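# Carry the wooden block from office bench to lab bench

## Task

At the start r1 is inside the office and r2 is in the corridor that joins the office and the lab. The wooden block sitting on the office bench must end up resting on the lab bench. The office door cannot be opened, but an open service window links the office to the corridor. The lab door only gives way to a push while someone keeps the release button on the office wall pressed. By the end the lab door must be closed again, the block must be released and the robots must have backed away from it. A robot that topples or is left leaning makes the task fail, and nothing counts as achieved if it stays in place only because a robot is holding it.

## Robot and tools

Robots: r1 and r2 are identical Hello Robot Stretch 4 units. Each has an omni-wheel base, a mast with a lift, an arm that telescopes straight forward, a three-joint wrist (yaw, pitch, roll) and a two-finger gripper. Each is about 1.6 m tall, and its base rim reaches at most 0.23 m from its base-frame origin. Each carries four cameras: <name>_head_camera, <name>_head_left_camera, <name>_head_right_camera and <name>_wrist_camera.

Frames: each robot's base frame sits on the floor under the base centre, with x forward, y left and z up. hand_pose is stated in that frame and marks a point between the open fingertips; its printed value can be a little off. The odometry frame is the base frame as it was when the scene began. base_odometry comes only from wheel rotation, so any slip is counted as travel. Heading runs from -3.142 to 3.142 and grows to the left. Every robot reports in its own frames, so you can judge where the robots stand relative to each other only from images, lidar_m and wrist_depth_mm.

execute_actions: arguments are "actions" (a list holding exactly one action, or empty to just fetch state and images) and optionally "cameras" (a list of camera names, or "all"; omitted or null means all, [] means none). The action is an object keyed "r1" and/or "r2"; each robot gets its own entry. Inside an entry you may give "base", "joints", or both, plus optional "pace" and "contact_limits"; alternatively "end_of_arm" on its own.
- "base" holds exactly one relative move, measured from where the base last reported itself: {"translate_m": d} drives straight, metres, forward positive, -2 to 2; {"strafe_m": d} slides sideways, metres, left positive, -2 to 2; {"rotate_rad": d} spins in place, radians, counter-clockwise (left) positive, -3.2 to 3.2.
- "joints" holds absolute targets, by name: lift_m 0 to 1.2 m; arm_m 0 to 0.55 m (extension); wrist_yaw_rad -1.134 to 4.276 (0 forward, positive left, 3.14 tucked back, above 3.4 may hit the arm); wrist_pitch_rad -1.117 to 4.259 (0 level, 1.57 pointing down); wrist_roll_rad -1.117 to 4.259 (positive turns the gripper clockwise viewed from behind); gripper_m -0.038 to 0.141 m fingertip gap (negative squeezes the tips together). Targets past a joint limit are clipped and the result notes it; any other bad value or unknown key rejects the whole call.
- "pace": "slow", "default", "fast" or "max" (base about 0.1/0.3/0.4/0.6 m/s and 1/2/3/4 rad/s; slower with the lift high).
- "contact_limits": {"arm_m": v}, v from 0 (gentlest) to 0.75 (firmest), default 0.5; the arm halts when it pushes harder.
- "end_of_arm": "enable_torque" re-powers wrist or gripper motors that cut out.
All motions in one action start together; none runs more than 15 s. A robot or joint left out may still be driving toward an earlier target.

wait: {"seconds": 0 to 10}; commands nothing and returns state and images. zoom_image: {"camera": name, "region": [x0, y0, x1, y1]} in pixels of that camera's latest full image, origin top-left, at most 504 x 504. read_manual: licence texts only. finished_scene: {"scene": n}; ends the scene irreversibly and reports success, so call it only once the block rests on the lab bench, the lab door is shut and both robots are clear.

Results: base_status and joint_status give each motion's ending: "done", "off_target", "contact_stop_at_<key>" (blocked; that part goes slack), "limit_stop_at_<name>" (a built-in limit, e.g. own_body or tilt), "time_out", "torque_fault" (wrist motor overloaded and limp until enable_torque). on_its_own describes what was not commanded; "held at" is a target, not a measured position. A stop in one call cancels the remaining calls in that reply. lidar_m lists 12 distances in 30-degree sectors, first straight ahead and going counter-clockwise (4th left, 7th behind, 10th right); "-" means nothing seen or closer than 0.25 m. wrist_depth_mm is a 7x7 grid of depths, 100 to 2000 mm. motor_effort gives percent of max, with the peak in brackets; wheel positive means turning right. turned_by_wheels versus turned_by_imu differing by over 0.1 rad signals a collision or slip. base_tilt is in degrees, forward and right positive, with a fixed offset up to about 1.5.

Gripping: command a gap smaller than the object; a clear change in gripper effort suggests a firm hold, while the reading and "done" alone prove nothing. If fingertips snag on a surface, raise the lift. Lift_m 0.4 together with wrist_yaw_rad 0 unfolds the wrist at the start.

Cautions: never let robot bodies press together; once bases touch, any further driving is a hard press that ends the run. Do not turn or drive holding over 1 kg with arm_m above 0.2, especially at fast paces, and avoid sustained pushes with a high gripper; tilt beyond 6 degrees freezes the robot and falling fails the task. Avoid dropping the block, slamming the door or hitting things hard.

Each tool is called after "Emit:" as name([rows], argument=value, ...), one row to a line, values as JSON.

## Session

Emit:
execute_actions(actions=[])

Scene clock: 0.00 s.
r1.base_odometry: x=+0.000 y=+0.000 heading=+0.000 (m, m, rad; r1's odometry frame)
r1.turned_by_wheels: +0.000 (rad since the last result)
r1.turned_by_imu: +0.000 (rad since the last result)
r1.base_tilt: forward=+0.9 right=-0.1 (deg)
r1.lidar_m: 0.89 0.90 1.19 1.37 1.41 1.82 3.39 0.94 0.91 3.32 1.12 0.96
r1.base_status: not commanded
r1.joint_positions: lift_m=+0.143 arm_m=+0.002 wrist_yaw_rad=+3.151 wrist_pitch_rad=+0.016 wrist_roll_rad=+0.014 gripper_m=+0.057
r1.joint_status: not commanded
r1.motor_effort: lift_m=+18 arm_m=-1 wrist_yaw_rad=+1 wrist_pitch_rad=-4 wrist_roll_rad=+1 gripper_m=-1 wheel_0=+0 wheel_1=+0 wheel_2=+0 (%)
r1.hand_pose: x=-0.1161 y=+0.0847 z=+0.3162 quat_wxyz=(-0.005, -0.008, +0.007, +1.000) (m; r1's base frame)
r1.wrist_depth_mm: - 140 - - - - 1708 / - 127 174 - - - 1756 / - 115 143 - - - 1808 / - 128 173 - - - 1756 / 138 168 - - - - 1808 / 1308 1618 211 1464 207 1430 1366 / 866 976 854 917 842 842 878
r2.base_odometry: x=+0.000 y=+0.000 heading=+0.000 (m, m, rad; r2's odometry frame)
r2.turned_by_wheels: +0.000 (rad since the last result)
r2.turned_by_imu: +0.000 (rad since the last result)
r2.base_tilt: forward=-0.3 right=+0.1 (deg)
r2.lidar_m: 0.95 0.90 0.88 0.94 1.10 1.05 1.01 0.81 0.77 0.83 1.12 2.94
r2.base_status: not commanded
r2.joint_positions: lift_m=+0.200 arm_m=+0.003 wrist_yaw_rad=+3.227 wrist_pitch_rad=+0.004 wrist_roll_rad=-0.005 gripper_m=+0.057
r2.joint_status: not commanded
r2.motor_effort: lift_m=+21 arm_m=+0 wrist_yaw_rad=+1 wrist_pitch_rad=-6 wrist_roll_rad=+0 gripper_m=-2 wheel_0=+0 wheel_1=+0 wheel_2=-1 (%)
r2.hand_pose: x=-0.1215 y=+0.0624 z=+0.3773 quat_wxyz=(-0.043, -0.002, -0.003, +0.999) (m; r2's base frame)
r2.wrist_depth_mm: - 131 1205 1308 1182 1042 917 / - 114 131 1336 1182 1025 946 / - 114 134 1336 1205 1042 931 / - 131 173 1336 1160 1042 931 / 133 931 1160 1336 1182 1025 931 / 223 917 196 1336 189 1042 946 / 220 931 991 139 946 891 904
pictures: r1_head_camera, r1_head_left_camera, r1_head_right_camera, r1_wrist_camera, r2_head_camera, r2_head_left_camera, r2_head_right_camera, r2_wrist_camera
Images, in order (width x height): r1_head_camera 420x560, r1_head_left_camera 420x672, r1_head_right_camera 420x672, r1_wrist_camera 616x392, r2_head_camera 420x560, r2_head_left_camera 420x672, r2_head_right_camera 420x672, r2_wrist_camera 616x392.

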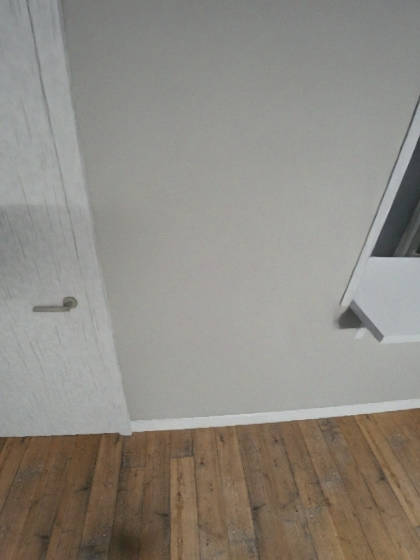

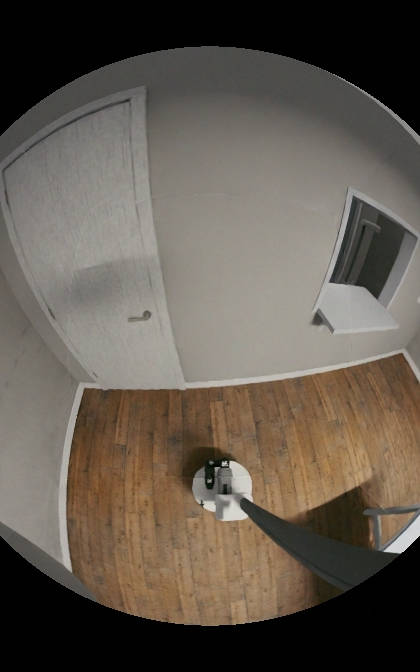

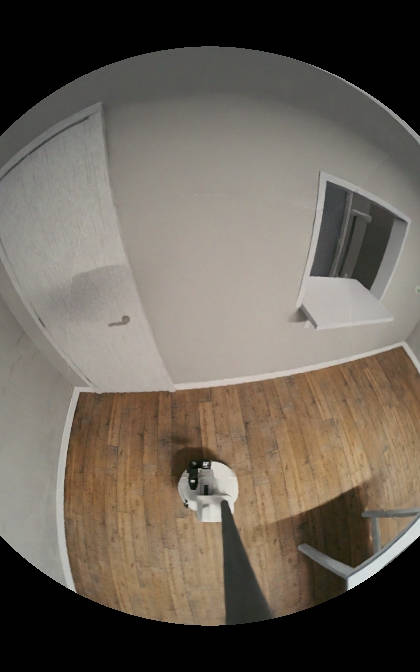

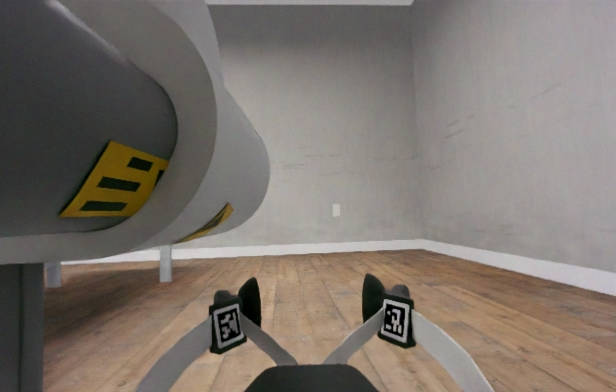

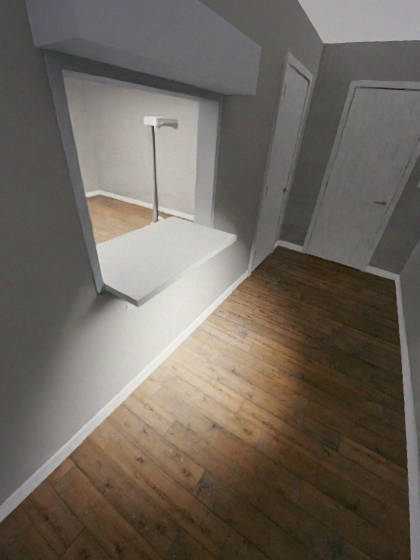

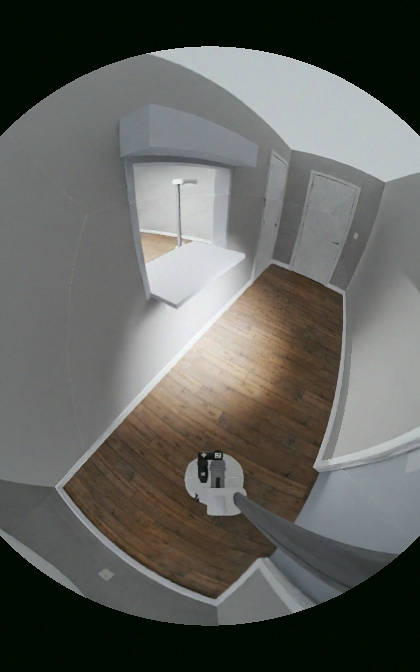

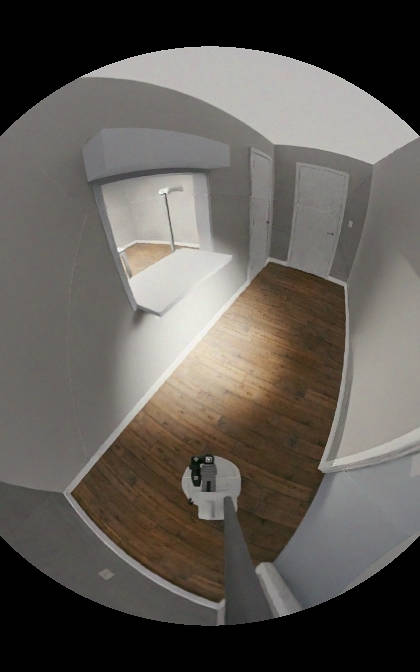

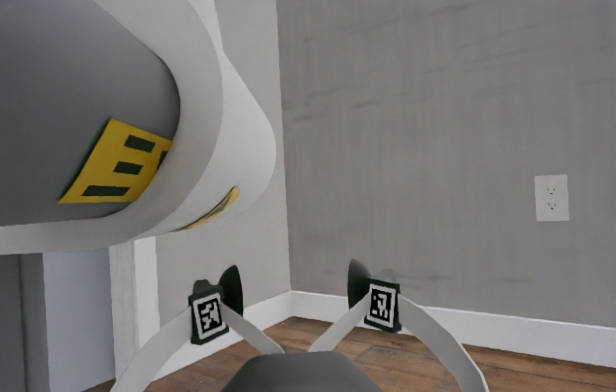

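Emit:
execute_actions([
  {"r1":{"base":{"rotate_rad":-2.0},"joints":{"lift_m":0.8,"wrist_yaw_rad":0,"gripper_m":0.14},"pace":"fast"},"r2":{"base":{"rotate_rad":-2.1},"joints":{"lift_m":0.8,"wrist_yaw_rad":0,"gripper_m":0.14},"pace":"fast"}},
], cameras=["r1_head_camera","r1_head_left_camera","r1_wrist_camera","r2_head_camera","r2_head_left_camera"])

Scene clock: 3.03 s.
r1.base_odometry: x=+0.000 y=+0.000 heading=-2.000 (m, m, rad; r1's odometry frame)
r1.turned_by_wheels: -2.000 (rad since the last result)
r1.turned_by_imu: -1.984 (rad since the last result)
r1.base_tilt: forward=+0.9 right=-0.1 (deg)
r1.lidar_m: 1.00 3.29 1.01 0.92 0.89 0.91 1.31 1.39 1.46 2.07 2.16 0.89
r1.base_status: done
r1.joint_positions: lift_m=+0.800 arm_m=+0.002 wrist_yaw_rad=+0.001 wrist_pitch_rad=+0.016 wrist_roll_rad=+0.014 gripper_m=+0.140
r1.joint_status: all done
r1.motor_effort: lift_m=+20(24) arm_m=-1(1) wrist_yaw_rad=+1(5) wrist_pitch_rad=-5(5) wrist_roll_rad=+1(1) gripper_m=+1(3) wheel_0=+2(11) wheel_1=+0(13) wheel_2=-2(10) (%)
r1.hand_pose: x=+0.4616 y=-0.0873 z=+0.9734 quat_wxyz=(+1.000, +0.007, +0.008, +0.000) (m; r1's base frame)
r1.wrist_depth_mm: - - - - - - - / - - - - - - - / - - - - - - - / - - - - - - - / - - - - - - - / - - - 1255 1025 211 931 / - - - 151 750 647 1921
r2.base_odometry: x=+0.000 y=+0.000 heading=-2.100 (m, m, rad; r2's odometry frame)
r2.turned_by_wheels: -2.100 (rad since the last result)
r2.turned_by_imu: -2.067 (rad since the last result)
r2.base_tilt: forward=-0.3 right=+0.0 (deg)
r2.lidar_m: 0.80 0.85 1.09 3.01 0.97 0.93 0.89 0.92 1.09 1.06 1.02 0.81
r2.base_status: done
r2.joint_positions: lift_m=+0.800 arm_m=+0.003 wrist_yaw_rad=+0.000 wrist_pitch_rad=+0.004 wrist_roll_rad=-0.005 gripper_m=+0.140
r2.joint_status: all done
r2.motor_effort: lift_m=+23(29) arm_m=+0(0) wrist_yaw_rad=-2(6) wrist_pitch_rad=-6(6) wrist_roll_rad=+0(0) gripper_m=-1(1) wheel_0=+3(8) wheel_1=+2(12) wheel_2=+1(9) (%)
r2.hand_pose: x=+0.4619 y=-0.0873 z=+0.9769 quat_wxyz=(+1.000, -0.002, +0.002, +0.000) (m; r2's base frame)
r2.wrist_depth_mm: 585 580 585 591 585 591 549 / 585 585 585 585 585 597 554 / 580 580 580 585 597 597 559 / 585 580 585 585 585 591 559 / 585 585 585 591 591 597 569 / 580 202 591 591 597 591 564 / 574 580 585 140 597 591 574
pictures: r1_head_camera, r1_head_left_camera, r1_wrist_camera, r2_head_camera, r2_head_left_camera
camera_calibration (this result's frames):
r1_wrist_camera: T_world_to_cam=[[0.0170757, -0.999497, -0.0267086, -0.0631069], [0.0314389, 0.027236, -0.999135, 1.03062], [0.99936, 0.0162212, 0.0318882, -0.265473], [0, 0, 0, 1]] pos_world=[0.233979, -0.0868389, 1.03651]
Images, in order (width x height): r1_head_camera 420x560, r1_head_left_camera 420x672, r1_wrist_camera 616x392, r2_head_camera 420x560, r2_head_left_camera 420x672.

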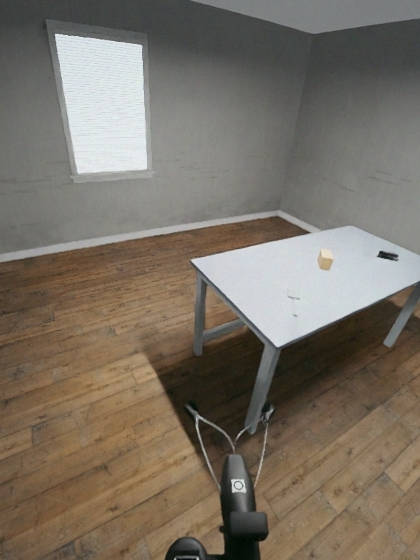

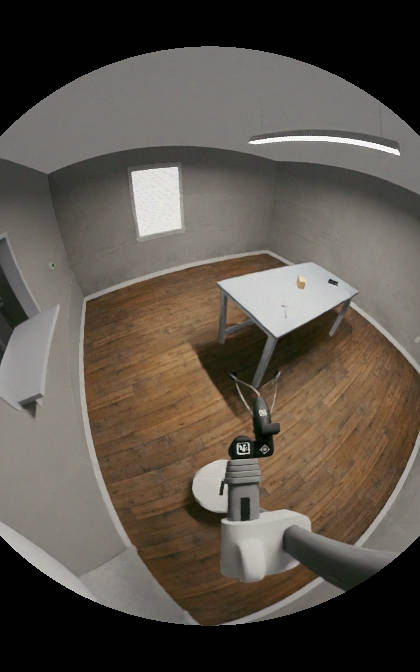

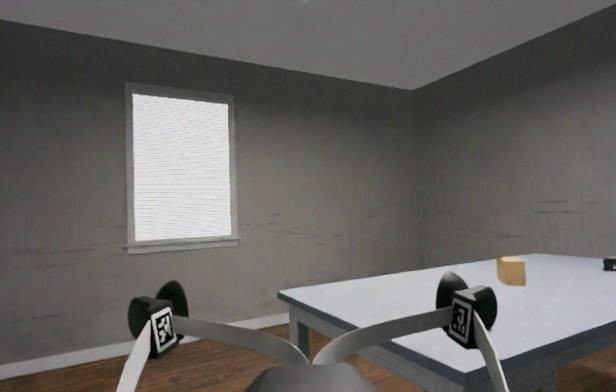

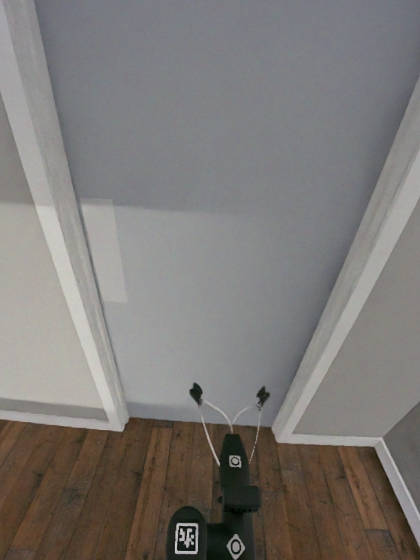

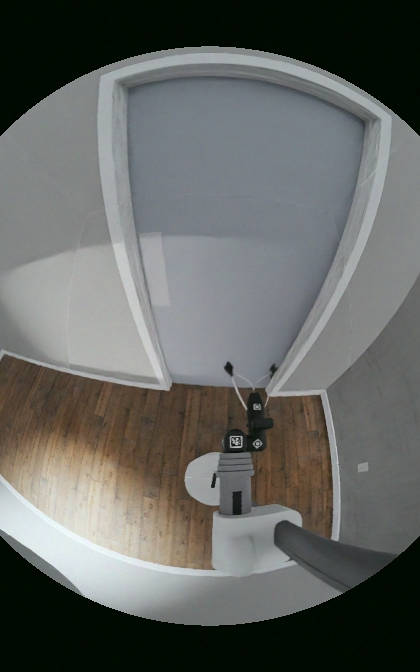

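Emit:
execute_actions([
  {"r1":{"base":{"rotate_rad":0.49},"pace":"fast"},"r2":{"base":{"rotate_rad":-3.18},"pace":"max"}},
], cameras=[])

Emit:
execute_actions([
  {"r1":{"base":{"strafe_m":-1.4},"joints":{"lift_m":0.72,"wrist_pitch_rad":0.3},"pace":"max"},"r2":{"base":{"strafe_m":-0.95},"joints":{"lift_m":0.9},"pace":"fast"}},
], cameras=["r1_head_camera","r1_wrist_camera","r2_head_camera","r2_wrist_camera"])

Scene clock: 6.70 s.
r1.base_odometry: x=+0.000 y=+0.000 heading=-1.511 (m, m, rad; r1's odometry frame)
r1.turned_by_wheels: +0.489 (rad since the last result)
r1.turned_by_imu: +0.487 (rad since the last result)
r1.base_tilt: forward=+0.9 right=-0.1 (deg)
r1.lidar_m: 3.29 1.01 0.94 0.88 0.90 1.24 1.40 1.44 1.96 3.37 0.92 0.98
r1.base_status: done
r1.joint_positions: lift_m=+0.800 arm_m=+0.002 wrist_yaw_rad=+0.000 wrist_pitch_rad=+0.016 wrist_roll_rad=+0.014 gripper_m=+0.140
r1.joint_status: not commanded
r1.motor_effort: lift_m=+20(20) arm_m=-1(1) wrist_yaw_rad=+1(0) wrist_pitch_rad=-5(5) wrist_roll_rad=+1(0) gripper_m=+1(2) wheel_0=-5(10) wheel_1=-3(8) wheel_2=-2(9) (%)
r1.hand_pose: x=+0.4616 y=-0.0874 z=+0.9734 quat_wxyz=(+1.000, +0.007, +0.008, +0.000) (m; r1's base frame)
r1.wrist_depth_mm: 1537 - - - - - - / 1537 - - - - - - / 1499 - - - - - - / 1464 - - - - - - / 1397 - - - - - - / 1464 1808 - - - 211 991 / 1430 1808 - 151 - - -
r2.base_odometry: x=+0.000 y=+0.000 heading=+1.004 (m, m, rad; r2's odometry frame)
r2.turned_by_wheels: -3.180 (rad since the last result)
r2.turned_by_imu: -3.131 (rad since the last result)
r2.base_tilt: forward=-0.2 right=+0.1 (deg)
r2.lidar_m: 0.87 0.92 1.13 1.05 1.07 0.80 0.79 0.83 1.06 2.92 0.98 0.88
r2.base_status: done
r2.joint_positions: lift_m=+0.800 arm_m=+0.003 wrist_yaw_rad=+0.000 wrist_pitch_rad=+0.004 wrist_roll_rad=-0.005 gripper_m=+0.140
r2.joint_status: not commanded
r2.motor_effort: lift_m=+21(23) arm_m=+0(0) wrist_yaw_rad=+1(2) wrist_pitch_rad=-6(5) wrist_roll_rad=+1(0) gripper_m=+1(1) wheel_0=+3(6) wheel_1=+3(9) wheel_2=+1(7) (%)
r2.hand_pose: x=+0.4619 y=-0.0874 z=+0.9771 quat_wxyz=(+1.000, -0.002, +0.002, +0.000) (m; r2's base frame)
r2.wrist_depth_mm: 654 668 676 683 691 707 - / 661 661 676 691 691 707 - / 668 661 676 699 691 699 - / 668 668 683 691 707 707 - / 654 668 683 683 691 707 707 / 668 203 676 683 699 699 707 / 654 661 683 140 691 699 715
pictures: none
No camera images: the call's "cameras" was empty. Leave "cameras" out to get every camera's image.

Scene clock: 11.37 s.
r1.base_odometry: x=-1.397 y=-0.084 heading=-1.510 (m, m, rad; r1's odometry frame)
r1.turned_by_wheels: +0.000 (rad since the last result)
r1.turned_by_imu: -0.005 (rad since the last result)
r1.base_tilt: forward=+0.9 right=-0.1 (deg)
r1.lidar_m: 0.58 0.62 0.83 2.23 1.99 1.42 1.36 1.42 1.89 1.96 0.89 0.63
r1.base_status: done
r1.joint_positions: lift_m=+0.720 arm_m=+0.002 wrist_yaw_rad=+0.000 wrist_pitch_rad=+0.302 wrist_roll_rad=+0.014 gripper_m=+0.140
r1.joint_status: all done
r1.motor_effort: lift_m=+17(17) arm_m=-1(1) wrist_yaw_rad=+1(0) wrist_pitch_rad=-4(1) wrist_roll_rad=+1(1) gripper_m=+2(1) wheel_0=+2(14) wheel_1=+0(14) wheel_2=+0(1) (%)
r1.hand_pose: x=+0.4486 y=-0.0874 z=+0.8125 quat_wxyz=(+0.989, +0.007, +0.150, -0.001) (m; r1's base frame)
r1.wrist_depth_mm: - - - - - - - / - - - - - - - / - - - - - - - / 809 768 723 715 691 661 621 / 473 459 449 439 430 418 436 / 455 407 410 462 462 210 1537 / 1430 1205 1308 151 1336 1255 1366
r2.base_odometry: x=+0.802 y=-0.510 heading=+1.004 (m, m, rad; r2's odometry frame)
r2.turned_by_wheels: +0.000 (rad since the last result)
r2.turned_by_imu: -0.001 (rad since the last result)
r2.base_tilt: forward=-0.3 right=+0.2 (deg)
r2.lidar_m: 0.65 0.68 1.28 2.03 1.18 0.75 0.71 0.77 1.05 2.65 1.26 0.68
r2.base_status: done
r2.joint_positions: lift_m=+0.900 arm_m=+0.003 wrist_yaw_rad=+0.000 wrist_pitch_rad=+0.004 wrist_roll_rad=-0.005 gripper_m=+0.140
r2.joint_status: all done
r2.motor_effort: lift_m=+23(22) arm_m=+0(0) wrist_yaw_rad=-1(0) wrist_pitch_rad=-5(6) wrist_roll_rad=+1(0) gripper_m=+2(0) wheel_0=-3(12) wheel_1=+2(13) wheel_2=+0(1) (%)
r2.hand_pose: x=+0.4619 y=-0.0874 z=+1.0770 quat_wxyz=(+1.000, -0.002, +0.002, +0.000) (m; r2's base frame)
r2.wrist_depth_mm: 715 - - - - - 715 / 715 - - - - - 715 / 691 - - - - - 699 / 683 - - - - - 715 / 668 - - - - - 715 / 661 202 768 741 591 574 676 / 530 484 504 140 484 473 480
pictures: r1_head_camera, r1_wrist_camera, r2_head_camera, r2_wrist_camera
camera_calibration (this result's frames):
r1_wrist_camera: T_world_to_cam=[[0.00845884, -0.999505, -0.0303004, -0.0605164], [-0.251889, 0.0271946, -0.967374, 0.971539], [0.967719, 0.0158152, -0.251534, -0.00285308], [0, 0, 0, 1]] pos_world=[0.247992, -0.086862, 0.93729]
r2_wrist_camera: T_world_to_cam=[[-0.0263201, -0.998233, -0.0532679, -0.0202693], [-0.0054209, 0.0534281, -0.998557, 1.14102], [0.999639, -0.0259934, -0.00681756, -0.236551], [0, 0, 0, 1]] pos_world=[0.242117, -0.087345, 1.13668]
Images, in order (width x height): r1_head_camera 420x560, r1_wrist_camera 616x392, r2_head_camera 420x560, r2_wrist_camera 616x392.

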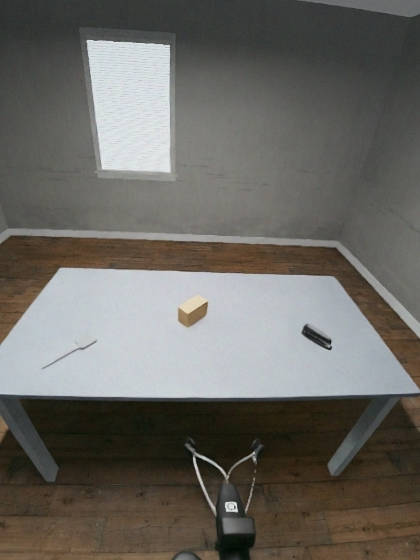

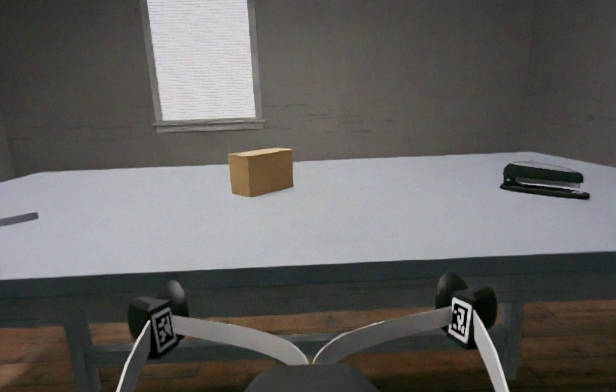

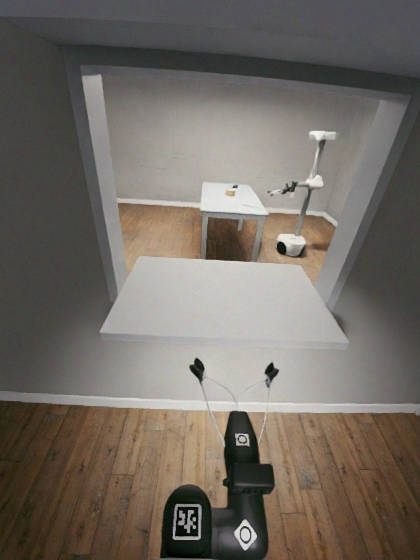

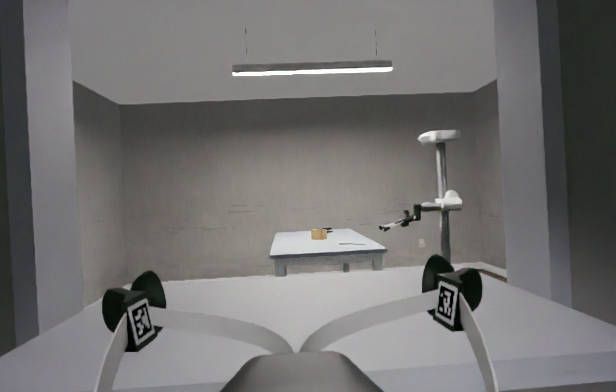

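Emit:
execute_actions([
  {"r1":{"base":{"strafe_m":0.27},"joints":{"lift_m":0.82,"wrist_yaw_rad":-0.8},"pace":"max"}},
], cameras=[])

Emit:
execute_actions([
  {"r1":{"base":{"translate_m":0.25},"joints":{"arm_m":0.43},"pace":"fast"}},
], cameras=["r1_head_camera","r1_wrist_camera"])

Scene clock: 13.70 s.
r1.base_odometry: x=-1.128 y=-0.068 heading=-1.510 (m, m, rad; r1's odometry frame)
r1.turned_by_wheels: +0.000 (rad since the last result)
r1.turned_by_imu: +0.002 (rad since the last result)
r1.base_tilt: forward=+0.9 right=-0.1 (deg)
r1.lidar_m: 0.57 0.62 1.98 2.02 2.02 1.41 1.35 1.41 1.89 2.24 0.88 0.62
r1.base_status: done
r1.joint_positions: lift_m=+0.820 arm_m=+0.002 wrist_yaw_rad=-0.800 wrist_pitch_rad=+0.302 wrist_roll_rad=+0.014 gripper_m=+0.140
r1.joint_status: all done
r1.motor_effort: lift_m=+19(22) arm_m=-1(1) wrist_yaw_rad=-1(7) wrist_pitch_rad=-5(5) wrist_roll_rad=+0(1) gripper_m=-1(0) wheel_0=+0(14) wheel_1=+0(14) wheel_2=+1(1) (%)
r1.hand_pose: x=+0.3024 y=-0.2584 z=+0.9123 quat_wxyz=(+0.910, +0.065, +0.136, -0.386) (m; r1's base frame)
r1.wrist_depth_mm: - - - - - 1983 1808 / - - - - - 1983 1708 / - - - - - - 1808 / - - 1205 1008 - - 1808 / 676 741 723 778 - - 1863 / 539 469 585 1863 1983 211 1863 / 430 473 1499 151 1430 1430 1499
r2.base_odometry: x=+0.802 y=-0.510 heading=+1.004 (m, m, rad; r2's odometry frame)
r2.turned_by_wheels: +0.000 (rad since the last result)
r2.turned_by_imu: +0.000 (rad since the last result)
r2.base_tilt: forward=-0.2 right=+0.1 (deg)
r2.lidar_m: 0.65 0.67 1.25 2.02 1.18 0.76 0.74 0.75 1.07 2.66 1.28 0.69
r2.base_status: not commanded
r2.joint_positions: lift_m=+0.900 arm_m=+0.003 wrist_yaw_rad=+0.000 wrist_pitch_rad=+0.004 wrist_roll_rad=-0.005 gripper_m=+0.140
r2.joint_status: not commanded
r2.motor_effort: lift_m=+23(23) arm_m=+0(0) wrist_yaw_rad=-1(1) wrist_pitch_rad=-6(6) wrist_roll_rad=+0(0) gripper_m=+0(0) wheel_0=-3(3) wheel_1=+2(2) wheel_2=+0(0) (%)
r2.hand_pose: x=+0.4619 y=-0.0874 z=+1.0770 quat_wxyz=(+1.000, -0.002, +0.002, +0.000) (m; r2's base frame)
r2.wrist_depth_mm: 699 - - - - - 707 / 715 - - - - - 707 / 699 - - - - - 723 / 683 - - - - - 723 / 668 - - - - - 715 / 676 202 759 741 597 569 691 / 535 480 508 140 488 469 484
pictures: none
No camera images: the call's "cameras" was empty. Leave "cameras" out to get every camera's image.

Scene clock: 15.70 s.
r1.base_odometry: x=-1.113 y=-0.317 heading=-1.510 (m, m, rad; r1's odometry frame)
r1.turned_by_wheels: +0.000 (rad since the last result)
r1.turned_by_imu: +0.001 (rad since the last result)
r1.base_tilt: forward=+0.8 right=-0.2 (deg)
r1.lidar_m: 0.33 0.36 0.50 1.90 2.08 1.70 1.61 1.66 2.25 2.24 0.51 0.36
r1.base_status: done
r1.joint_positions: lift_m=+0.820 arm_m=+0.429 wrist_yaw_rad=-0.800 wrist_pitch_rad=+0.302 wrist_roll_rad=+0.014 gripper_m=+0.140
r1.joint_status: all done
r1.motor_effort: lift_m=+19(19) arm_m=+4(6) wrist_yaw_rad=+1(0) wrist_pitch_rad=-4(4) wrist_roll_rad=+1(1) gripper_m=+2(1) wheel_0=+3(9) wheel_1=+2(8) wheel_2=+0(14) (%)
r1.hand_pose: x=+0.7294 y=-0.2584 z=+0.9123 quat_wxyz=(+0.910, +0.065, +0.136, -0.386) (m; r1's base frame)
r1.wrist_depth_mm: - - - - - 1921 1756 / - - - - - 1983 1708 / - - - - - - 1808 / - - - - - - 1808 / - - - 699 683 668 609 / - 466 512 504 492 210 480 / 407 384 379 151 392 368 382
r2.base_odometry: x=+0.802 y=-0.510 heading=+1.004 (m, m, rad; r2's odometry frame)
r2.turned_by_wheels: +0.000 (rad since the last result)
r2.turned_by_imu: +0.000 (rad since the last result)
r2.base_tilt: forward=-0.2 right=+0.1 (deg)
r2.lidar_m: 0.65 0.69 1.27 2.00 1.18 0.75 0.68 0.74 1.04 2.63 1.27 0.69
r2.base_status: not commanded
r2.joint_positions: lift_m=+0.900 arm_m=+0.003 wrist_yaw_rad=+0.000 wrist_pitch_rad=+0.004 wrist_roll_rad=-0.005 gripper_m=+0.140
r2.joint_status: not commanded
r2.motor_effort: lift_m=+23(23) arm_m=+0(0) wrist_yaw_rad=+2(0) wrist_pitch_rad=-6(6) wrist_roll_rad=+0(0) gripper_m=+0(1) wheel_0=-3(3) wheel_1=+1(2) wheel_2=+0(0) (%)
r2.hand_pose: x=+0.4619 y=-0.0874 z=+1.0770 quat_wxyz=(+1.000, -0.002, +0.002, +0.000) (m; r2's base frame)
r2.wrist_depth_mm: 691 - - - - - 707 / 707 - - - - - 699 / 683 - - - - - 715 / 676 - - - - - 715 / 676 - - - - - 707 / 676 202 759 732 591 580 683 / 530 480 504 140 488 477 477
pictures: r1_head_camera, r1_wrist_camera
camera_calibration (this result's frames):
r1_wrist_camera: T_world_to_cam=[[-0.710834, -0.702707, -0.0303011, 0.370545], [-0.156101, 0.19962, -0.967359, 1.11814], [0.685819, -0.682902, -0.25159, -0.221695], [0, 0, 0, 1]] pos_world=[0.589981, -0.114214, 1.03709]
Images, in order (width x height): r1_head_camera 420x560, r1_wrist_camera 616x392.

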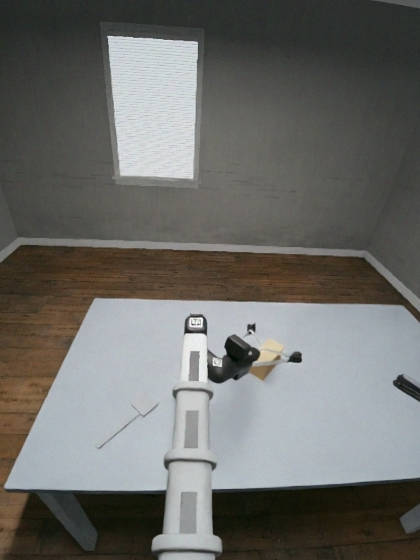

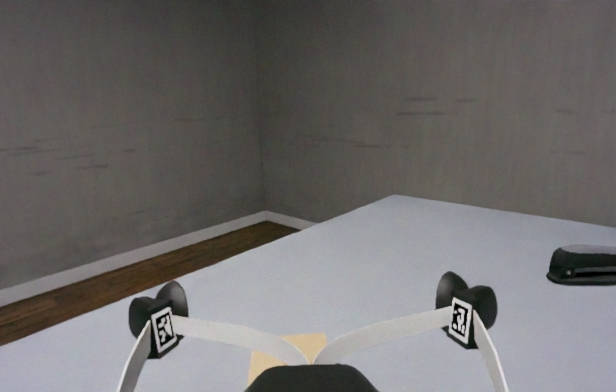

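Emit:
execute_actions([
  {"r1":{"joints":{"arm_m":0.455,"lift_m":0.715}}},
], cameras=["r1_head_camera","r1_wrist_camera"])

Scene clock: 17.40 s.
r1.base_odometry: x=-1.113 y=-0.317 heading=-1.510 (m, m, rad; r1's odometry frame)
r1.turned_by_wheels: +0.000 (rad since the last result)
r1.turned_by_imu: +0.001 (rad since the last result)
r1.base_tilt: forward=+0.9 right=-0.1 (deg)
r1.lidar_m: 0.34 0.36 0.51 1.90 2.05 1.69 1.62 1.67 2.25 2.24 0.54 0.37
r1.base_status: not commanded
r1.joint_positions: lift_m=+0.716 arm_m=+0.454 wrist_yaw_rad=-0.799 wrist_pitch_rad=+0.270 wrist_roll_rad=+0.012 gripper_m=+0.140
r1.joint_status: all done
r1.on_its_own: wrist_pitch_rad is at rest, and its effort (+87) is outside its rest range (-23 to +23)
r1.motor_effort: lift_m=+3(17) arm_m=+4(6) wrist_yaw_rad=-3(3) wrist_pitch_rad=+87(86) wrist_roll_rad=+7(8) gripper_m=+2(2) wheel_0=+3(3) wheel_1=+2(2) wheel_2=+0(0) (%)
r1.hand_pose: x=+0.7565 y=-0.2602 z=+0.8174 quat_wxyz=(+0.913, +0.058, +0.122, -0.386) (m; r1's base frame)
r1.wrist_depth_mm: - - - - - 1983 1708 / - - - - - 1983 1808 / - - - - - - 1756 / - - - - 904 866 1661 / - - 535 521 504 500 484 / 382 349 345 195 220 312 345 / 287 268 266 150 248 257 266
r2.base_odometry: x=+0.802 y=-0.510 heading=+1.004 (m, m, rad; r2's odometry frame)
r2.turned_by_wheels: +0.000 (rad since the last result)
r2.turned_by_imu: +0.000 (rad since the last result)
r2.base_tilt: forward=-0.3 right=+0.2 (deg)
r2.lidar_m: 0.65 0.67 1.28 2.01 1.14 0.74 0.71 0.74 1.06 2.64 1.29 0.70
r2.base_status: not commanded
r2.joint_positions: lift_m=+0.900 arm_m=+0.003 wrist_yaw_rad=+0.000 wrist_pitch_rad=+0.004 wrist_roll_rad=-0.005 gripper_m=+0.140
r2.joint_status: not commanded
r2.motor_effort: lift_m=+23(23) arm_m=+0(0) wrist_yaw_rad=-1(0) wrist_pitch_rad=-6(6) wrist_roll_rad=+0(0) gripper_m=+0(1) wheel_0=-3(3) wheel_1=+1(1) wheel_2=+0(1) (%)
r2.hand_pose: x=+0.4619 y=-0.0874 z=+1.0770 quat_wxyz=(+1.000, -0.002, +0.002, +0.000) (m; r2's base frame)
r2.wrist_depth_mm: 715 - - - - - 715 / 699 - - - - - 715 / 699 - - - - - 707 / 691 - - - - - 715 / 668 - - - - - 715 / 676 202 768 741 591 574 676 / 530 480 508 140 480 473 480
pictures: r1_head_camera, r1_wrist_camera
camera_calibration (this result's frames):
r1_wrist_camera: T_world_to_cam=[[-0.709209, -0.704446, -0.0278934, 0.382036], [-0.136368, 0.175893, -0.974918, 1.016], [0.691683, -0.687617, -0.220809, -0.296144], [0, 0, 0, 1]] pos_world=[0.614332, -0.113218, 0.935784]
Images, in order (width x height): r1_head_camera 420x560, r1_wrist_camera 616x392.

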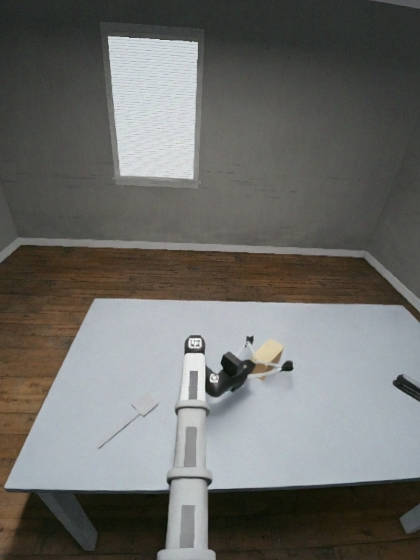

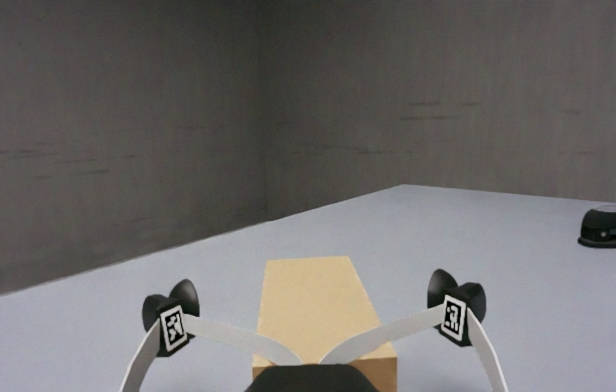

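Fingers rest on the top; back off.

Emit:
execute_actions([
  {"r1":{"joints":{"lift_m":0.76}}},
], cameras=[])

Emit:
execute_actions([
  {"r1":{"base":{"strafe_m":0.035},"joints":{"arm_m":0.415}}},
], cameras=[])

Emit:
execute_actions([
  {"r1":{"joints":{"lift_m":0.72}}},
], cameras=["r1_wrist_camera"])

Scene clock: 18.83 s.
r1.base_odometry: x=-1.113 y=-0.317 heading=-1.510 (m, m, rad; r1's odometry frame)
r1.turned_by_wheels: +0.000 (rad since the last result)
r1.turned_by_imu: +0.001 (rad since the last result)
r1.base_tilt: forward=+0.8 right=-0.1 (deg)
r1.lidar_m: 0.33 0.34 0.49 1.90 2.07 1.70 1.61 1.68 2.28 2.25 0.52 0.35
r1.base_status: not commanded
r1.joint_positions: lift_m=+0.760 arm_m=+0.454 wrist_yaw_rad=-0.800 wrist_pitch_rad=+0.302 wrist_roll_rad=+0.014 gripper_m=+0.140
r1.joint_status: all done
r1.motor_effort: lift_m=+21(20) arm_m=+4(4) wrist_yaw_rad=+0(2) wrist_pitch_rad=-3(87) wrist_roll_rad=+2(8) gripper_m=+1(0) wheel_0=+3(3) wheel_1=+2(2) wheel_2=+0(0) (%)
r1.hand_pose: x=+0.7545 y=-0.2584 z=+0.8523 quat_wxyz=(+0.910, +0.065, +0.136, -0.386) (m; r1's base frame)
r1.wrist_depth_mm: - - - - - 1983 1756 / - - - - - 1983 1756 / - - - - - - 1863 / - - - - 842 831 798 / - - 549 539 525 517 500 / 410 359 392 237 379 211 373 / 319 298 303 151 289 286 294
r2.base_odometry: x=+0.802 y=-0.510 heading=+1.004 (m, m, rad; r2's odometry frame)
r2.turned_by_wheels: +0.000 (rad since the last result)
r2.turned_by_imu: +0.000 (rad since the last result)
r2.base_tilt: forward=-0.2 right=+0.1 (deg)
r2.lidar_m: 0.63 0.70 1.33 2.01 1.14 0.74 0.71 0.77 1.05 2.66 1.30 0.68
r2.base_status: not commanded
r2.joint_positions: lift_m=+0.900 arm_m=+0.003 wrist_yaw_rad=+0.000 wrist_pitch_rad=+0.004 wrist_roll_rad=-0.005 gripper_m=+0.140
r2.joint_status: not commanded
r2.motor_effort: lift_m=+23(23) arm_m=+0(0) wrist_yaw_rad=+0(0) wrist_pitch_rad=-6(7) wrist_roll_rad=+0(0) gripper_m=+0(1) wheel_0=-3(3) wheel_1=+1(2) wheel_2=+0(0) (%)
r2.hand_pose: x=+0.4619 y=-0.0874 z=+1.0770 quat_wxyz=(+1.000, -0.002, +0.002, +0.000) (m; r2's base frame)
r2.wrist_depth_mm: 707 - - - - - 715 / 699 - - - - - 715 / 683 - - - - - 707 / 683 - - - - - 707 / 676 - - - - - 707 / 661 202 768 732 591 574 683 / 535 480 508 140 480 469 484
pictures: none
No camera images: the call's "cameras" was empty. Leave "cameras" out to get every camera's image.

Scene clock: 19.80 s.
r1.base_odometry: x=-1.078 y=-0.315 heading=-1.510 (m, m, rad; r1's odometry frame)
r1.turned_by_wheels: +0.000 (rad since the last result)
r1.turned_by_imu: +0.000 (rad since the last result)
r1.base_tilt: forward=+0.8 right=+0.0 (deg)
r1.lidar_m: 0.34 0.35 0.50 1.83 2.03 1.71 1.62 1.68 2.25 2.28 0.53 0.36
r1.base_status: done
r1.joint_positions: lift_m=+0.760 arm_m=+0.416 wrist_yaw_rad=-0.800 wrist_pitch_rad=+0.302 wrist_roll_rad=+0.014 gripper_m=+0.140
r1.joint_status: all done
r1.motor_effort: lift_m=+21(21) arm_m=-5(5) wrist_yaw_rad=+0(0) wrist_pitch_rad=-2(3) wrist_roll_rad=+3(1) gripper_m=+2(1) wheel_0=-4(10) wheel_1=+2(11) wheel_2=+0(1) (%)
r1.hand_pose: x=+0.7160 y=-0.2585 z=+0.8522 quat_wxyz=(+0.910, +0.065, +0.136, -0.386) (m; r1's base frame)
r1.wrist_depth_mm: - - - - - 1983 1756 / - - - - - - 1808 / - - - - - - 1863 / - - - - 854 820 798 / - - 554 539 521 517 504 / 410 362 394 237 384 211 373 / 315 298 303 151 294 286 294
r2.base_odometry: x=+0.802 y=-0.510 heading=+1.004 (m, m, rad; r2's odometry frame)
r2.turned_by_wheels: +0.000 (rad since the last result)
r2.turned_by_imu: +0.000 (rad since the last result)
r2.base_tilt: forward=-0.2 right=+0.2 (deg)
r2.lidar_m: 0.65 0.70 1.31 2.02 1.14 0.74 0.72 0.73 1.04 2.66 1.30 0.69
r2.base_status: not commanded
r2.joint_positions: lift_m=+0.900 arm_m=+0.003 wrist_yaw_rad=+0.000 wrist_pitch_rad=+0.004 wrist_roll_rad=-0.005 gripper_m=+0.140
r2.joint_status: not commanded
r2.motor_effort: lift_m=+23(23) arm_m=+0(0) wrist_yaw_rad=-1(1) wrist_pitch_rad=-6(6) wrist_roll_rad=+0(0) gripper_m=+1(1) wheel_0=-3(3) wheel_1=+1(2) wheel_2=+0(0) (%)
r2.hand_pose: x=+0.4619 y=-0.0874 z=+1.0770 quat_wxyz=(+1.000, -0.002, +0.002, +0.000) (m; r2's base frame)
r2.wrist_depth_mm: 715 - - - - - 707 / 707 - - - - - 715 / 683 - - - - - 723 / 683 - - - - - 707 / 676 - - - - - 715 / 661 202 759 732 591 569 691 / 530 484 504 140 480 473 480
pictures: none
No camera images: the call's "cameras" was empty. Leave "cameras" out to get every camera's image.

Scene clock: 20.80 s.
r1.base_odometry: x=-1.078 y=-0.315 heading=-1.510 (m, m, rad; r1's odometry frame)
r1.turned_by_wheels: +0.000 (rad since the last result)
r1.turned_by_imu: +0.000 (rad since the last result)
r1.base_tilt: forward=+0.8 right=-0.1 (deg)
r1.lidar_m: 0.32 0.35 0.47 1.87 2.04 1.71 1.59 1.69 2.27 2.27 0.53 0.36
r1.base_status: not commanded
r1.joint_positions: lift_m=+0.720 arm_m=+0.416 wrist_yaw_rad=-0.800 wrist_pitch_rad=+0.302 wrist_roll_rad=+0.014 gripper_m=+0.140
r1.joint_status: all done
r1.motor_effort: lift_m=+15(19) arm_m=-5(5) wrist_yaw_rad=+2(2) wrist_pitch_rad=-3(4) wrist_roll_rad=+3(3) gripper_m=+3(2) wheel_0=-4(4) wheel_1=+2(2) wheel_2=+0(0) (%)
r1.hand_pose: x=+0.7160 y=-0.2585 z=+0.8127 quat_wxyz=(+0.910, +0.065, +0.136, -0.386) (m; r1's base frame)
r1.wrist_depth_mm: - - - - - - 1708 / - - - - - - 1863 / - - - - - - 1808 / - - - 707 683 661 549 / 462 459 442 228 427 421 413 / 332 293 320 208 307 210 301 / 257 242 244 151 237 230 239
r2.base_odometry: x=+0.802 y=-0.510 heading=+1.004 (m, m, rad; r2's odometry frame)
r2.turned_by_wheels: +0.000 (rad since the last result)
r2.turned_by_imu: +0.000 (rad since the last result)
r2.base_tilt: forward=-0.2 right=+0.1 (deg)
r2.lidar_m: 0.66 0.68 1.27 2.01 1.17 0.76 0.72 0.75 1.08 2.67 1.28 0.70
r2.base_status: not commanded
r2.joint_positions: lift_m=+0.900 arm_m=+0.003 wrist_yaw_rad=+0.000 wrist_pitch_rad=+0.004 wrist_roll_rad=-0.005 gripper_m=+0.140
r2.joint_status: not commanded
r2.motor_effort: lift_m=+23(23) arm_m=+0(0) wrist_yaw_rad=-1(0) wrist_pitch_rad=-6(6) wrist_roll_rad=+0(0) gripper_m=+0(0) wheel_0=-3(3) wheel_1=+2(1) wheel_2=+0(0) (%)
r2.hand_pose: x=+0.4619 y=-0.0874 z=+1.0770 quat_wxyz=(+1.000, -0.002, +0.002, +0.000) (m; r2's base frame)
r2.wrist_depth_mm: 707 - - - - - 707 / 699 - - - - - 715 / 691 - - - - - 707 / 683 - - - - - 707 / 683 - - - - - 715 / 668 202 759 723 591 574 683 / 525 480 504 140 484 473 480
pictures: r1_wrist_camera
camera_calibration (this result's frames):
r1_wrist_camera: T_world_to_cam=[[-0.711004, -0.702551, -0.0299203, 0.357786], [-0.156064, 0.199144, -0.967464, 1.01967], [0.685651, -0.683201, -0.251235, -0.237828], [0, 0, 0, 1]] pos_world=[0.576588, -0.114184, 0.937452]
Images, in order (width x height): r1_wrist_camera 616x392.

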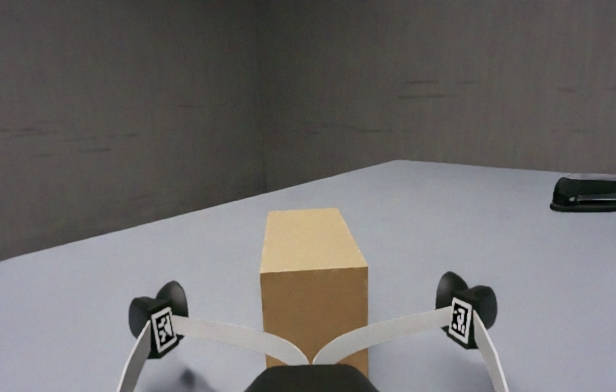

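Emit:
execute_actions([
  {"r1":{"base":{"strafe_m":-0.012},"joints":{"arm_m":0.428,"gripper_m":0.0}}},
], cameras=["r1_wrist_camera"])

Emit:
execute_actions([
  {"r1":{"joints":{"lift_m":0.98}}},
], cameras=["r1_wrist_camera"])

Scene clock: 23.50 s.
r1.base_odometry: x=-1.090 y=-0.316 heading=-1.510 (m, m, rad; r1's odometry frame)
r1.turned_by_wheels: +0.000 (rad since the last result)
r1.turned_by_imu: +0.001 (rad since the last result)
r1.base_tilt: forward=+0.8 right=-0.1 (deg)
r1.lidar_m: 0.34 0.33 0.48 1.86 2.06 1.72 1.61 1.66 2.26 2.26 0.53 0.35
r1.base_status: done
r1.joint_positions: lift_m=+0.720 arm_m=+0.427 wrist_yaw_rad=-0.800 wrist_pitch_rad=+0.306 wrist_roll_rad=+0.014 gripper_m=+0.001
r1.joint_status: all done
r1.motor_effort: lift_m=+15(15) arm_m=+5(3) wrist_yaw_rad=+1(0) wrist_pitch_rad=-14(15) wrist_roll_rad=+3(1) gripper_m=-23(21) wheel_0=+5(8) wheel_1=-2(8) wheel_2=+0(0) (%)
r1.hand_pose: x=+0.7270 y=-0.2583 z=+0.8116 quat_wxyz=(+0.910, +0.065, +0.138, -0.386) (m; r1's base frame)
r1.wrist_depth_mm: - - - - - 1983 1756 / - - - - - - 1808 / - - - - - - 1808 / - - - 683 654 647 530 / 452 445 433 214 418 407 402 / 324 317 201 172 177 300 296 / 252 161 225 176 199 218 235
r2.base_odometry: x=+0.802 y=-0.510 heading=+1.004 (m, m, rad; r2's odometry frame)
r2.turned_by_wheels: +0.000 (rad since the last result)
r2.turned_by_imu: +0.000 (rad since the last result)
r2.base_tilt: forward=-0.2 right=+0.1 (deg)
r2.lidar_m: 0.65 0.70 1.25 2.01 1.17 0.78 0.71 0.75 1.08 2.63 1.30 0.68
r2.base_status: not commanded
r2.joint_positions: lift_m=+0.900 arm_m=+0.003 wrist_yaw_rad=+0.000 wrist_pitch_rad=+0.004 wrist_roll_rad=-0.005 gripper_m=+0.140
r2.joint_status: not commanded
r2.motor_effort: lift_m=+23(23) arm_m=+0(0) wrist_yaw_rad=+1(1) wrist_pitch_rad=-6(6) wrist_roll_rad=+0(1) gripper_m=+1(2) wheel_0=-3(3) wheel_1=+1(2) wheel_2=+0(0) (%)
r2.hand_pose: x=+0.4619 y=-0.0874 z=+1.0770 quat_wxyz=(+1.000, -0.002, +0.002, +0.000) (m; r2's base frame)
r2.wrist_depth_mm: 707 - - - - - 707 / 715 - - - - - 723 / 691 - - - - - 715 / 683 - - - - - 715 / 683 - - - - - 715 / 676 202 778 741 591 574 691 / 535 484 508 140 484 469 480
pictures: r1_wrist_camera
camera_calibration (this result's frames):
r1_wrist_camera: T_world_to_cam=[[-0.711204, -0.702346, -0.0299821, 0.366004], [-0.158538, 0.201796, -0.966511, 1.02202], [0.684876, -0.682633, -0.254866, -0.241872], [0, 0, 0, 1]] pos_world=[0.587985, -0.114288, 0.937126]
Images, in order (width x height): r1_wrist_camera 616x392.

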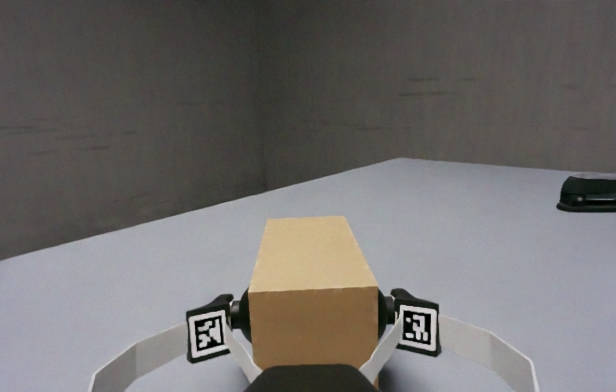

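Scene clock: 25.63 s.
r1.base_odometry: x=-1.090 y=-0.316 heading=-1.510 (m, m, rad; r1's odometry frame)
r1.turned_by_wheels: +0.000 (rad since the last result)
r1.turned_by_imu: +0.001 (rad since the last result)
r1.base_tilt: forward=+0.8 right=+0.0 (deg)
r1.lidar_m: 0.33 0.36 0.49 1.85 2.03 1.71 1.60 1.67 2.25 2.25 0.53 0.35
r1.base_status: not commanded
r1.joint_positions: lift_m=+0.980 arm_m=+0.427 wrist_yaw_rad=-0.800 wrist_pitch_rad=+0.306 wrist_roll_rad=+0.014 gripper_m=+0.001
r1.joint_status: all done
r1.motor_effort: lift_m=+22(23) arm_m=+5(5) wrist_yaw_rad=+1(1) wrist_pitch_rad=-16(15) wrist_roll_rad=+3(2) gripper_m=-26(24) wheel_0=+5(5) wheel_1=-2(2) wheel_2=+0(0) (%)
r1.hand_pose: x=+0.7270 y=-0.2582 z=+1.0710 quat_wxyz=(+0.910, +0.066, +0.138, -0.386) (m; r1's base frame)
r1.wrist_depth_mm: - - - - - 1921 1708 / - - - - - - 1756 / - - - - - - 1808 / - - - - - - 1863 / - - - 214 1060 - 1921 / - - 201 171 177 778 759 / 1863 160 580 176 373 564 597
r2.base_odometry: x=+0.802 y=-0.510 heading=+1.004 (m, m, rad; r2's odometry frame)
r2.turned_by_wheels: +0.000 (rad since the last result)
r2.turned_by_imu: +0.000 (rad since the last result)
r2.base_tilt: forward=-0.3 right=+0.1 (deg)
r2.lidar_m: 0.65 0.67 1.30 2.02 1.16 0.75 0.73 0.75 1.06 2.64 1.29 0.69
r2.base_status: not commanded
r2.joint_positions: lift_m=+0.900 arm_m=+0.003 wrist_yaw_rad=+0.000 wrist_pitch_rad=+0.004 wrist_roll_rad=-0.005 gripper_m=+0.140
r2.joint_status: not commanded
r2.motor_effort: lift_m=+23(23) arm_m=+0(0) wrist_yaw_rad=+1(0) wrist_pitch_rad=-6(6) wrist_roll_rad=+0(0) gripper_m=+1(0) wheel_0=-3(3) wheel_1=+1(2) wheel_2=+0(0) (%)
r2.hand_pose: x=+0.4619 y=-0.0874 z=+1.0770 quat_wxyz=(+1.000, -0.002, +0.002, +0.000) (m; r2's base frame)
r2.wrist_depth_mm: 715 - - - - - 707 / 707 - - - - - 715 / 691 - - - - - 723 / 691 - - - - - 707 / 676 - - - - - 715 / 661 202 768 732 597 580 683 / 530 480 504 140 480 473 480
pictures: r1_wrist_camera
camera_calibration (this result's frames):
r1_wrist_camera: T_world_to_cam=[[-0.711214, -0.702336, -0.0299862, 0.373799], [-0.158879, 0.202147, -0.966382, 1.27287], [0.684786, -0.68254, -0.255356, -0.175121], [0, 0, 0, 1]] pos_world=[0.588004, -0.114302, 1.19657]
Images, in order (width x height): r1_wrist_camera 616x392.

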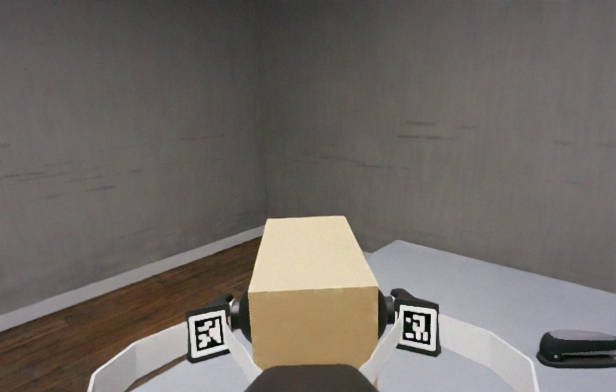

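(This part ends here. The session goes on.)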